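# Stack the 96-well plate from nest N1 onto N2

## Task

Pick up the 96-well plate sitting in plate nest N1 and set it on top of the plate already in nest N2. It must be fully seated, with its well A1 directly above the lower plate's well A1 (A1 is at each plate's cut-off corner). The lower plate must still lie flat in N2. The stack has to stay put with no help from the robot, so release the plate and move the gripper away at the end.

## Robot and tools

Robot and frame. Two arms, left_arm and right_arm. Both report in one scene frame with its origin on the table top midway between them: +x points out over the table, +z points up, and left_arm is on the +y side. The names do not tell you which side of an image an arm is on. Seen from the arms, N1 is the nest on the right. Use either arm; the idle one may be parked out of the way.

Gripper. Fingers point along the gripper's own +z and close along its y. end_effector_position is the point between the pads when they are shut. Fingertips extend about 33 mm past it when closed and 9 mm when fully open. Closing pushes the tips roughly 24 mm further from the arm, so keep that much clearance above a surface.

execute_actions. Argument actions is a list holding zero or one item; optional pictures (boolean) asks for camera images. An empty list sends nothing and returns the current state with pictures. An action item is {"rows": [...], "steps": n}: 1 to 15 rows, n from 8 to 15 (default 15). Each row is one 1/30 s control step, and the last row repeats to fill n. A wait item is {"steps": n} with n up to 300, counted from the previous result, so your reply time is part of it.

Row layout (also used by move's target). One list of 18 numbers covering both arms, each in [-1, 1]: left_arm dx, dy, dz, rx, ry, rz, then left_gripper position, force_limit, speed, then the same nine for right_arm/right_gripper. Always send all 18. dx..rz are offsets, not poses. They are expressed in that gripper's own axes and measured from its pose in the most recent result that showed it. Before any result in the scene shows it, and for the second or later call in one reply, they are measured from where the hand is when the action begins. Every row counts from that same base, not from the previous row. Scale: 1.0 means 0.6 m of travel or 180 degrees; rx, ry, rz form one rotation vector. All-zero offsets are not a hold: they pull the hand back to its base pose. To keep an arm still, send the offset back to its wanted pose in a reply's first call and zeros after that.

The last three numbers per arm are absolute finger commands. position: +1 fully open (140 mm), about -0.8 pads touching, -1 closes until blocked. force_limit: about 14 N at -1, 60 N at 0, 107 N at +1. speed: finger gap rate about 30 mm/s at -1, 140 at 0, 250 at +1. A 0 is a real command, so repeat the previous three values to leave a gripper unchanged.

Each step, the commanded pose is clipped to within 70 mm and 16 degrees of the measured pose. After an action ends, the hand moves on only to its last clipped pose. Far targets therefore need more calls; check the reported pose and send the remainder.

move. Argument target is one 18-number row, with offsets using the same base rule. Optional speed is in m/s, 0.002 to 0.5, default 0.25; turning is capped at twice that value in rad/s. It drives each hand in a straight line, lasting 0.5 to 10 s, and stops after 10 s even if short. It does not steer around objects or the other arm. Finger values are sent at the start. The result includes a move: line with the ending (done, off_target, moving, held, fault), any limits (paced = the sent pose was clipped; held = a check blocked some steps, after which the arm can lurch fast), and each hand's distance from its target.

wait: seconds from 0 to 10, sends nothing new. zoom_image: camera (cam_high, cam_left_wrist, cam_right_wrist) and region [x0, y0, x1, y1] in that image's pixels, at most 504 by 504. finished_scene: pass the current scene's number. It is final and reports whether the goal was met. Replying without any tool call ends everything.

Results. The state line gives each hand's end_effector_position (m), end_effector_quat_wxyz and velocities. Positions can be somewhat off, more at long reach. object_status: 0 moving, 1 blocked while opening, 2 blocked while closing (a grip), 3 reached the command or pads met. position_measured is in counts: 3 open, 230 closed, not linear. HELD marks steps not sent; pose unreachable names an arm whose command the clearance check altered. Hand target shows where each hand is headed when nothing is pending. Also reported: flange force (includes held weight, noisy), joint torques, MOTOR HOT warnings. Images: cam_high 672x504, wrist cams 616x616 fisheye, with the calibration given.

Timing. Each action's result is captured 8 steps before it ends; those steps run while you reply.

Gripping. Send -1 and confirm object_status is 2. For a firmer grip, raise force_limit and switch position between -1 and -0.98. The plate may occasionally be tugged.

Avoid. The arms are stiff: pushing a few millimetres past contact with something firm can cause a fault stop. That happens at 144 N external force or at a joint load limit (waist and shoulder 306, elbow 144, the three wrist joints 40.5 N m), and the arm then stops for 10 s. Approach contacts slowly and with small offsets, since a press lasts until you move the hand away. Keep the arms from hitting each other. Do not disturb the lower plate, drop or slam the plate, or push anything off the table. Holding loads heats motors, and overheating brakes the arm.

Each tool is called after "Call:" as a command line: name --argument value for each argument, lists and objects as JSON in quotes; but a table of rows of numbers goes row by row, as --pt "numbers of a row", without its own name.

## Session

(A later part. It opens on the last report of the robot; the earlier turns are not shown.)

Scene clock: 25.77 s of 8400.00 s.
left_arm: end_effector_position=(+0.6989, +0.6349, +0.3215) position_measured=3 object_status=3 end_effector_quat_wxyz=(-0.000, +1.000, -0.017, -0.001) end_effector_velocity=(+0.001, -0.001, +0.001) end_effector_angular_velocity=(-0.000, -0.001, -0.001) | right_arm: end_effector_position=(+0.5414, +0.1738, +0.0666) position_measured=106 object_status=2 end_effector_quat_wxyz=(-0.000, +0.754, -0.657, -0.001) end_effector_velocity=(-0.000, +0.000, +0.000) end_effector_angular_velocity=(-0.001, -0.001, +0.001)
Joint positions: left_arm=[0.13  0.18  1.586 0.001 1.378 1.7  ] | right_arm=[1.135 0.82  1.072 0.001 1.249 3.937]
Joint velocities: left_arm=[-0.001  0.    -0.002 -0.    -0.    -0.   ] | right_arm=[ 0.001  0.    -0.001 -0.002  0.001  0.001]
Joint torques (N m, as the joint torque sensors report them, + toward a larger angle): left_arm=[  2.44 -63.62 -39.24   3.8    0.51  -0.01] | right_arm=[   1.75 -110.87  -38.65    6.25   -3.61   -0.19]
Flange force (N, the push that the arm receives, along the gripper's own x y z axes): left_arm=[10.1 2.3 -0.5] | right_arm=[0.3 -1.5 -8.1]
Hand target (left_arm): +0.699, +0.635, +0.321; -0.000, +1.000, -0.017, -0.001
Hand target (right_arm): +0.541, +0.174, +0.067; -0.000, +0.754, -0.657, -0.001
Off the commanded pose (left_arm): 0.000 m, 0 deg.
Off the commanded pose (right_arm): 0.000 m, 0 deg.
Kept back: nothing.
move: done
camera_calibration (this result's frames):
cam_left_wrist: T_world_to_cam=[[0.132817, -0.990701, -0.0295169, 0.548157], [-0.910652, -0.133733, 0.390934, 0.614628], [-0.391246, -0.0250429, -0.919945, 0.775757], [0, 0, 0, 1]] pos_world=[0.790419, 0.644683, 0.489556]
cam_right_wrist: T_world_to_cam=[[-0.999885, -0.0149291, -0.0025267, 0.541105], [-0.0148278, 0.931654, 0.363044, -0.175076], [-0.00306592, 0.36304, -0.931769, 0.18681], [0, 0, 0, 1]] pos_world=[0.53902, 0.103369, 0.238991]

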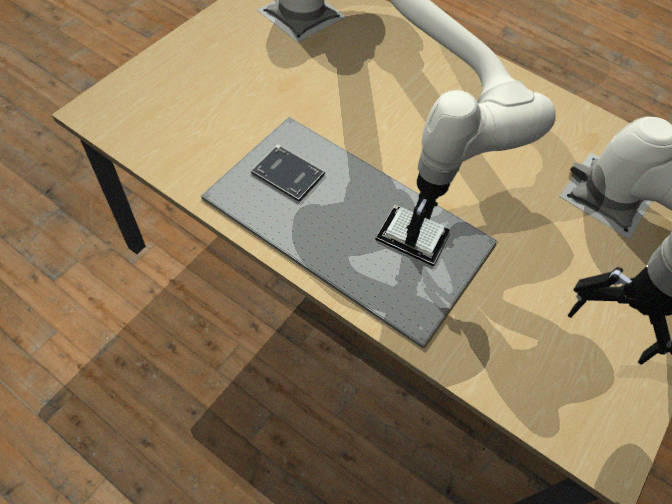

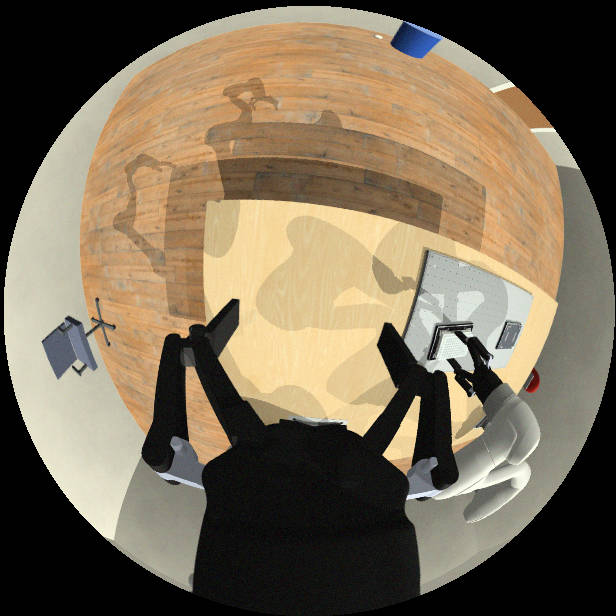

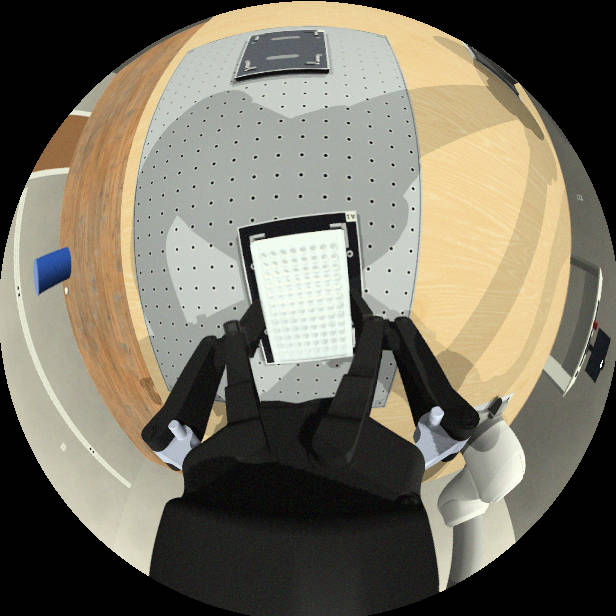

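Call:
move --target '[0,0,0,0,0,0,1,0,0,0.0018,0,-0.0002,0,0,0,-1,-0.1,-0.8]'

Call:
move --target '[0,0,0,0,0,0,1,0,0,0,0,0.0011,0,0,0,-1,-0.1,-0.8]'

Call:
zoom_image --camera "cam_right_wrist" --region '[245,222,355,302]'

Call:
move --target '[0,0,0,0,0,0,1,0,0,0,0,0,0,0,0,0.5,-0.1,-0.5]'

Call:
move --target '[0,0,0,0,0,0,1,0,0,0.15,0,-0.12,0,0,0,0.5,-0.1,-0.5]'

Call:
zoom_image --camera "cam_high" --region '[372,200,456,270]'

Call:
zoom_image --camera "cam_right_wrist" --region '[250,280,380,410]'

Scene clock: 26.87 s of 8400.00 s.
left_arm: end_effector_position=(+0.6989, +0.6349, +0.3215) position_measured=3 object_status=3 end_effector_quat_wxyz=(-0.000, +1.000, -0.017, -0.001) end_effector_velocity=(-0.000, -0.000, -0.000) end_effector_angular_velocity=(+0.000, +0.000, -0.001) | right_arm: end_effector_position=(+0.5415, +0.1728, +0.0667) position_measured=106 object_status=2 end_effector_quat_wxyz=(-0.000, +0.754, -0.657, -0.001) end_effector_velocity=(-0.000, -0.000, +0.000) end_effector_angular_velocity=(-0.000, +0.001, -0.001)
Joint positions: left_arm=[0.13  0.18  1.586 0.001 1.378 1.7  ] | right_arm=[1.135 0.818 1.074 0.001 1.248 3.937]
Joint velocities: left_arm=[-0.001 -0.     0.     0.     0.     0.   ] | right_arm=[-0.    -0.     0.     0.001  0.001  0.001]
Joint torques (N m, as the joint torque sensors report them, + toward a larger angle): left_arm=[  1.75 -62.36 -39.55   3.88   0.35  -0.07] | right_arm=[  -4.18 -112.64  -35.73    3.77   -0.7    -0.05]
Flange force (N, the push that the arm receives, along the gripper's own x y z axes): left_arm=[7.1 1.2 -0.4] | right_arm=[-9.9 -2.3 -5.7]
Hand target (left_arm): +0.699, +0.635, +0.321; -0.000, +1.000, -0.017, -0.001
Hand target (right_arm): +0.542, +0.173, +0.067; -0.000, +0.754, -0.657, -0.001
Off the commanded pose (left_arm): 0.000 m, 0 deg.
Off the commanded pose (right_arm): 0.000 m, 0 deg.
Kept back: nothing.
move: done
camera_calibration (this result's frames):
cam_left_wrist: T_world_to_cam=[[0.132817, -0.990701, -0.0295168, 0.548157], [-0.910652, -0.133733, 0.390934, 0.614628], [-0.391246, -0.025043, -0.919945, 0.775757], [0, 0, 0, 1]] pos_world=[0.790419, 0.644683, 0.489556]
cam_right_wrist: T_world_to_cam=[[-0.999884, -0.0150057, -0.00248779, 0.541181], [-0.0148851, 0.931672, 0.362995, -0.174101], [-0.00312917, 0.36299, -0.931788, 0.187293], [0, 0, 0, 1]] pos_world=[0.539113, 0.102341, 0.239061]

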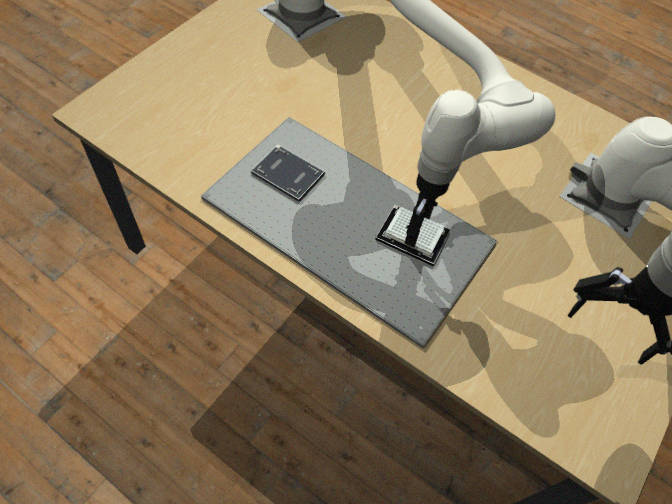

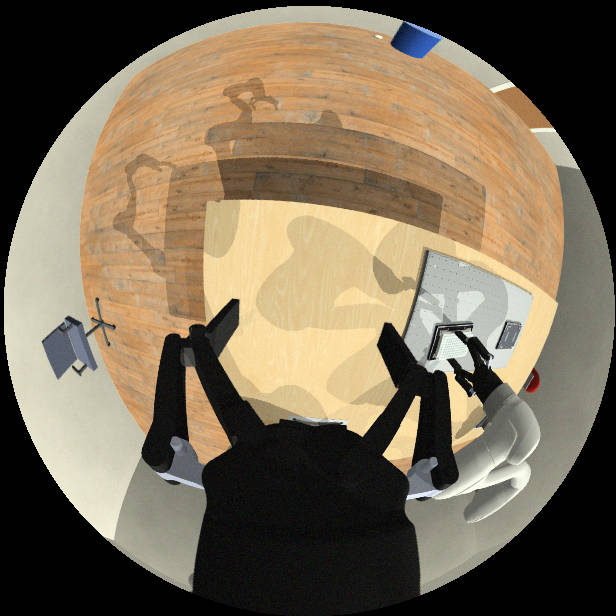

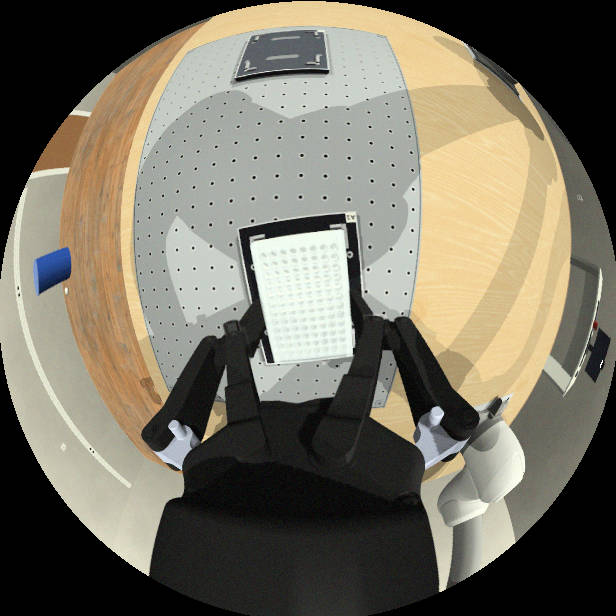

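Scene clock: 27.57 s of 8400.00 s.
left_arm: end_effector_position=(+0.6989, +0.6349, +0.3215) position_measured=3 object_status=3 end_effector_quat_wxyz=(-0.000, +1.000, -0.017, -0.001) end_effector_velocity=(+0.000, +0.000, +0.000) end_effector_angular_velocity=(-0.000, -0.001, +0.001) | right_arm: end_effector_position=(+0.5415, +0.1728, +0.0662) position_measured=106 object_status=2 end_effector_quat_wxyz=(-0.000, +0.754, -0.657, -0.001) end_effector_velocity=(-0.000, +0.000, -0.001) end_effector_angular_velocity=(-0.000, +0.002, -0.001)
Joint positions: left_arm=[0.13  0.18  1.586 0.001 1.378 1.7  ] | right_arm=[1.135 0.819 1.075 0.001 1.247 3.937]
Joint velocities: left_arm=[ 0.001  0.    -0.001 -0.     0.    -0.001] | right_arm=[-0.     0.001  0.     0.001 -0.    -0.   ]
Joint torques (N m, as the joint torque sensors report them, + toward a larger angle): left_arm=[  1.72 -63.   -39.7    3.96   0.28  -0.04] | right_arm=[ -1.28 -94.05 -29.4    3.26  -2.46   0.15]
Flange force (N, the push that the arm receives, along the gripper's own x y z axes): left_arm=[8.0 0.9 -0.2] | right_arm=[-0.5 0.8 -23.7]
Hand target (left_arm): +0.699, +0.635, +0.321; -0.000, +1.000, -0.017, -0.001
Hand target (right_arm): +0.541, +0.173, +0.066; -0.000, +0.754, -0.657, -0.001
Off the commanded pose (left_arm): 0.000 m, 0 deg.
Off the commanded pose (right_arm): 0.000 m, 0 deg.
Kept back: nothing.
move: done
camera_calibration (this result's frames):
cam_left_wrist: T_world_to_cam=[[0.132817, -0.990701, -0.0295168, 0.548157], [-0.910652, -0.133733, 0.390934, 0.614628], [-0.391246, -0.0250431, -0.919945, 0.775757], [0, 0, 0, 1]] pos_world=[0.790419, 0.644683, 0.489556]
cam_right_wrist: T_world_to_cam=[[-0.999884, -0.0149937, -0.00261857, 0.541221], [-0.014921, 0.93161, 0.363154, -0.173937], [-0.00300554, 0.363151, -0.931725, 0.186743], [0, 0, 0, 1]] pos_world=[0.539125, 0.10234, 0.238576]

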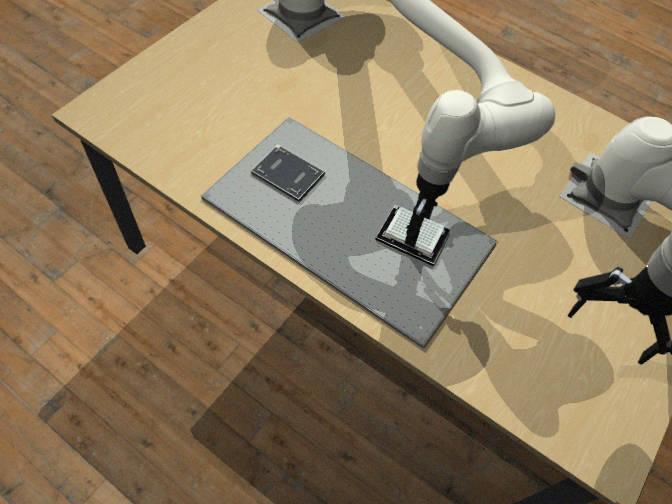

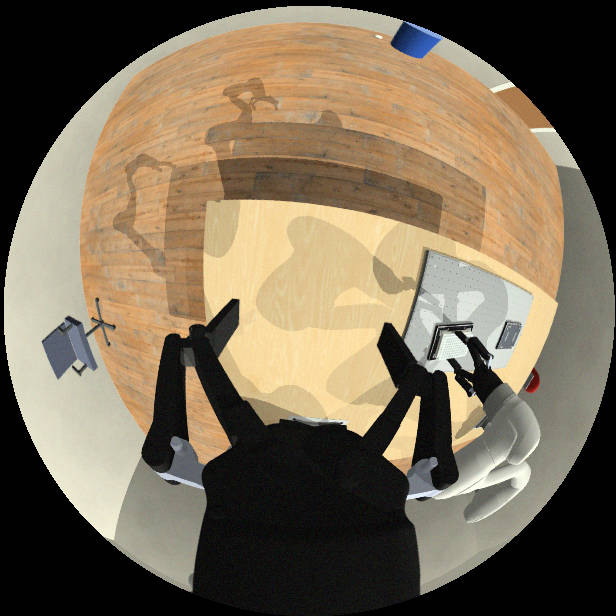

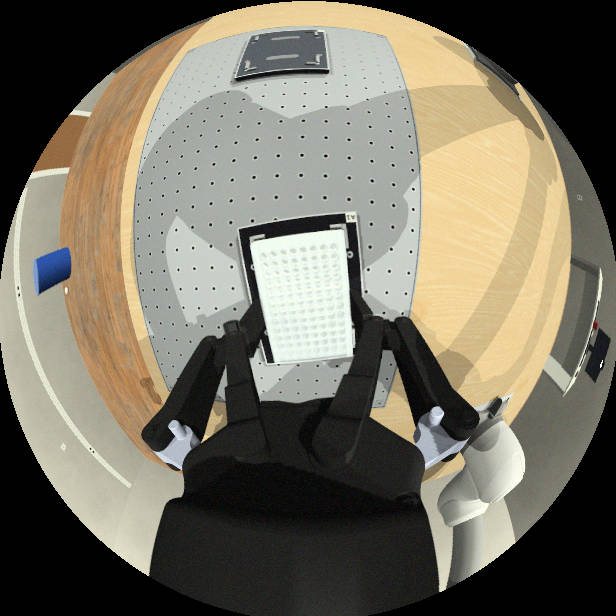

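Region (245, 222, 355, 302) of cam_right_wrist's 616x616 image, scaled by 4.582, with more detail than that image has; it fills the top 367 rows of this view, and the rest is white.

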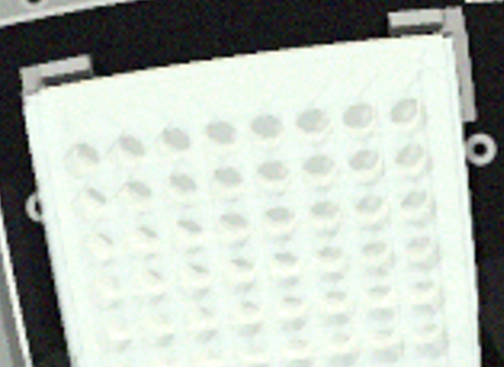

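Scene clock: 28.10 s of 8400.00 s.
left_arm: end_effector_position=(+0.6989, +0.6349, +0.3215) position_measured=3 object_status=3 end_effector_quat_wxyz=(-0.000, +1.000, -0.017, -0.001) end_effector_velocity=(+0.000, -0.000, +0.000) end_effector_angular_velocity=(+0.000, -0.001, -0.002) | right_arm: end_effector_position=(+0.5415, +0.1728, +0.0660) position_measured=66 object_status=3 end_effector_quat_wxyz=(-0.000, +0.754, -0.657, -0.001) end_effector_velocity=(-0.000, -0.001, +0.001) end_effector_angular_velocity=(-0.002, -0.001, +0.001)
Joint positions: left_arm=[0.13  0.18  1.586 0.001 1.378 1.7  ] | right_arm=[1.135 0.819 1.075 0.001 1.247 3.937]
Joint velocities: left_arm=[-0.001 -0.    -0.    -0.    -0.     0.001] | right_arm=[ 0.001 -0.001  0.    -0.002  0.002  0.001]
Joint torques (N m, as the joint torque sensors report them, + toward a larger angle): left_arm=[  3.51 -62.41 -39.86   3.92   0.16  -0.01] | right_arm=[  -1.44 -115.75  -37.39    4.08   -0.29    0.1 ]
Flange force (N, the push that the arm receives, along the gripper's own x y z axes): left_arm=[7.0 4.2 -0.4] | right_arm=[-7.2 -4.5 -1.7]
Hand target (left_arm): +0.699, +0.635, +0.321; -0.000, +1.000, -0.017, -0.001
Hand target (right_arm): +0.542, +0.173, +0.066; -0.000, +0.754, -0.657, -0.001
Off the commanded pose (left_arm): 0.000 m, 0 deg.
Off the commanded pose (right_arm): 0.000 m, 0 deg.
Kept back: nothing.
move: done
camera_calibration (this result's frames):
cam_left_wrist: T_world_to_cam=[[0.132817, -0.990701, -0.0295169, 0.548157], [-0.910652, -0.133733, 0.390934, 0.614628], [-0.391246, -0.0250429, -0.919945, 0.775757], [0, 0, 0, 1]] pos_world=[0.790419, 0.644683, 0.489556]
cam_right_wrist: T_world_to_cam=[[-0.999884, -0.0149978, -0.0024741, 0.54119], [-0.0148729, 0.931679, 0.362978, -0.173858], [-0.00313882, 0.362973, -0.931795, 0.186659], [0, 0, 0, 1]] pos_world=[0.539128, 0.102344, 0.238373]

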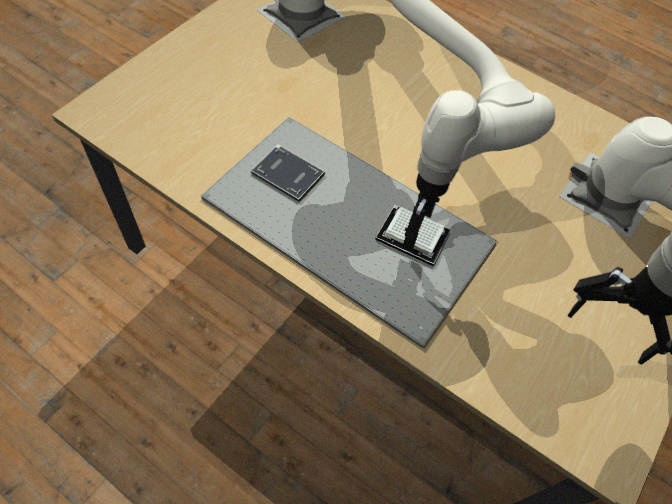

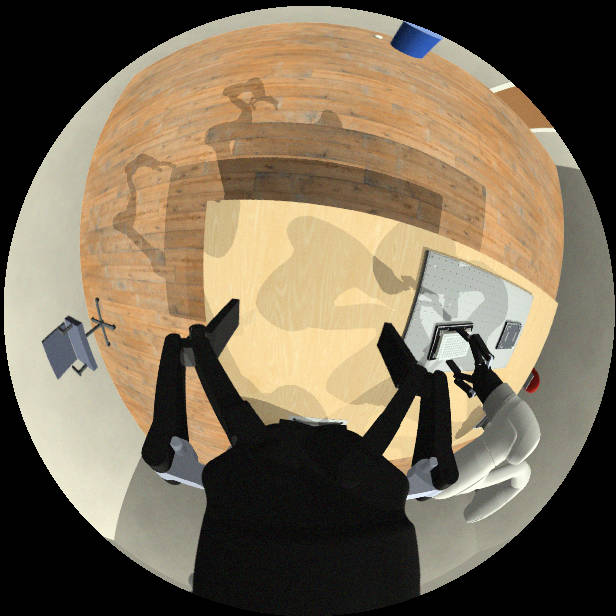

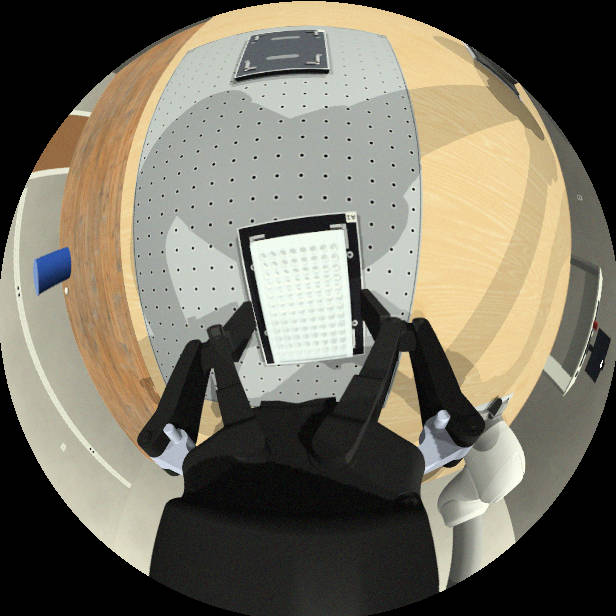

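Scene clock: 28.93 s of 8400.00 s.
left_arm: end_effector_position=(+0.6989, +0.6349, +0.3215) position_measured=3 object_status=3 end_effector_quat_wxyz=(-0.000, +1.000, -0.017, -0.001) end_effector_velocity=(-0.001, +0.001, -0.001) end_effector_angular_velocity=(-0.000, +0.001, +0.001) | right_arm: end_effector_position=(+0.5539, +0.0835, +0.1380) position_measured=66 object_status=3 end_effector_quat_wxyz=(-0.000, +0.754, -0.657, -0.001) end_effector_velocity=(-0.001, -0.001, -0.000) end_effector_angular_velocity=(-0.002, +0.000, +0.001)
Joint positions: left_arm=[0.13  0.18  1.586 0.001 1.378 1.7  ] | right_arm=[1.066 0.67  1.205 0.001 1.266 3.868]
Joint velocities: left_arm=[0.002 0.    0.001 0.    0.    0.001] | right_arm=[ 0.001 -0.     0.001 -0.001  0.001  0.   ]
Joint torques (N m, as the joint torque sensors report them, + toward a larger angle): left_arm=[  3.36 -63.33 -39.11   3.81   0.14   0.13] | right_arm=[  -2.12 -104.63  -38.94    4.47   -0.44   -0.15]
Flange force (N, the push that the arm receives, along the gripper's own x y z axes): left_arm=[9.9 3.3 -0.9] | right_arm=[-4.5 -0.1 -1.8]
Hand target (left_arm): +0.699, +0.635, +0.321; -0.000, +1.000, -0.017, -0.001
Hand target (right_arm): +0.554, +0.084, +0.138; -0.000, +0.754, -0.657, -0.001
Off the commanded pose (left_arm): 0.000 m, 0 deg.
Off the commanded pose (right_arm): 0.000 m, 0 deg.
Kept back: nothing.
move: done
camera_calibration (this result's frames):
cam_left_wrist: T_world_to_cam=[[0.132817, -0.990701, -0.0295167, 0.548157], [-0.910652, -0.133733, 0.390934, 0.614628], [-0.391246, -0.0250432, -0.919945, 0.775758], [0, 0, 0, 1]] pos_world=[0.790419, 0.644683, 0.489556]
cam_right_wrist: T_world_to_cam=[[-0.999884, -0.0150115, -0.00248694, 0.552486], [-0.0148904, 0.931682, 0.362969, -0.116663], [-0.00313168, 0.362964, -0.931798, 0.286181], [0, 0, 0, 1]] pos_world=[0.551581, 0.0131136, 0.310382]

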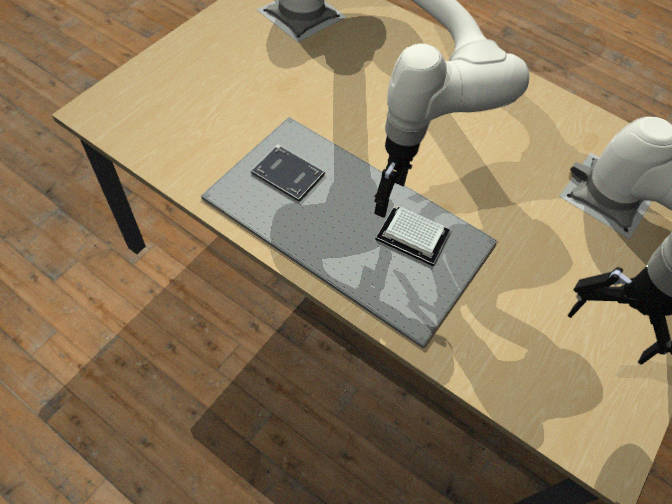

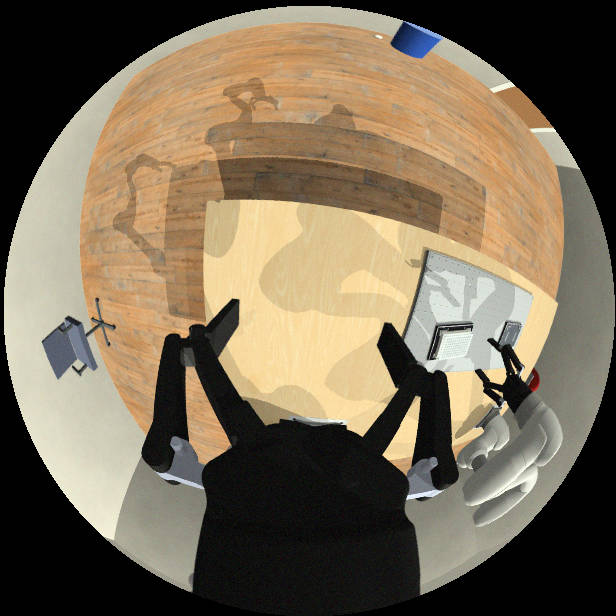

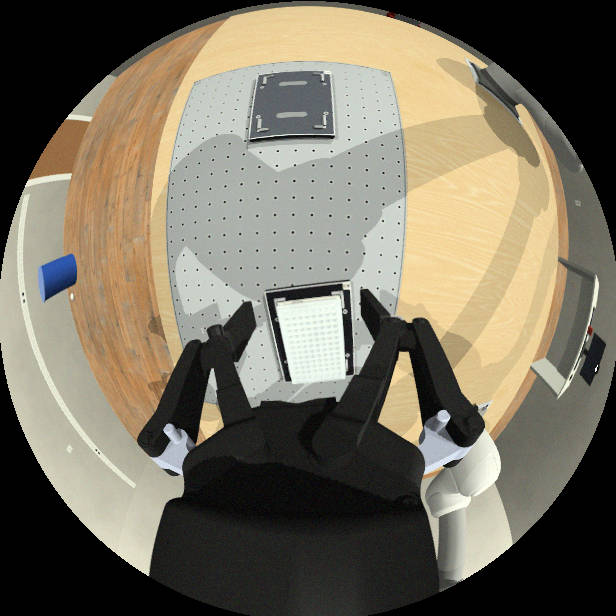

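Region (372, 200, 456, 270) of cam_high's 672x504 image, scaled by 6.000, with more detail than that image has.

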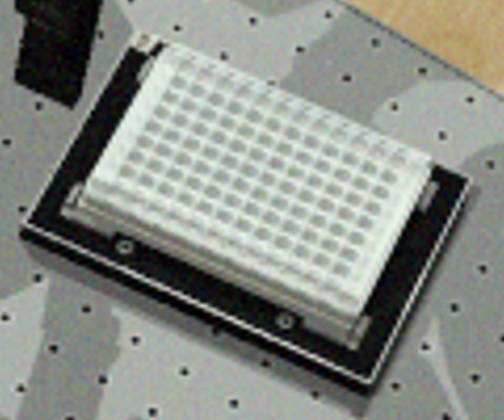

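Region (250, 280, 380, 410) of cam_right_wrist's 616x616 image, scaled by 3.877, with more detail than that image has.

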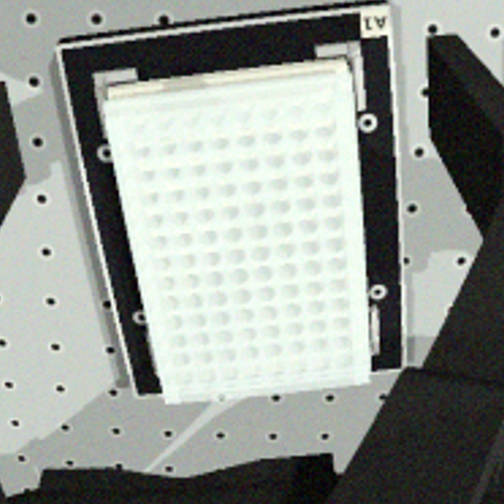

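Call:
finished_scene --scene 1

The scene is finished: the task was done.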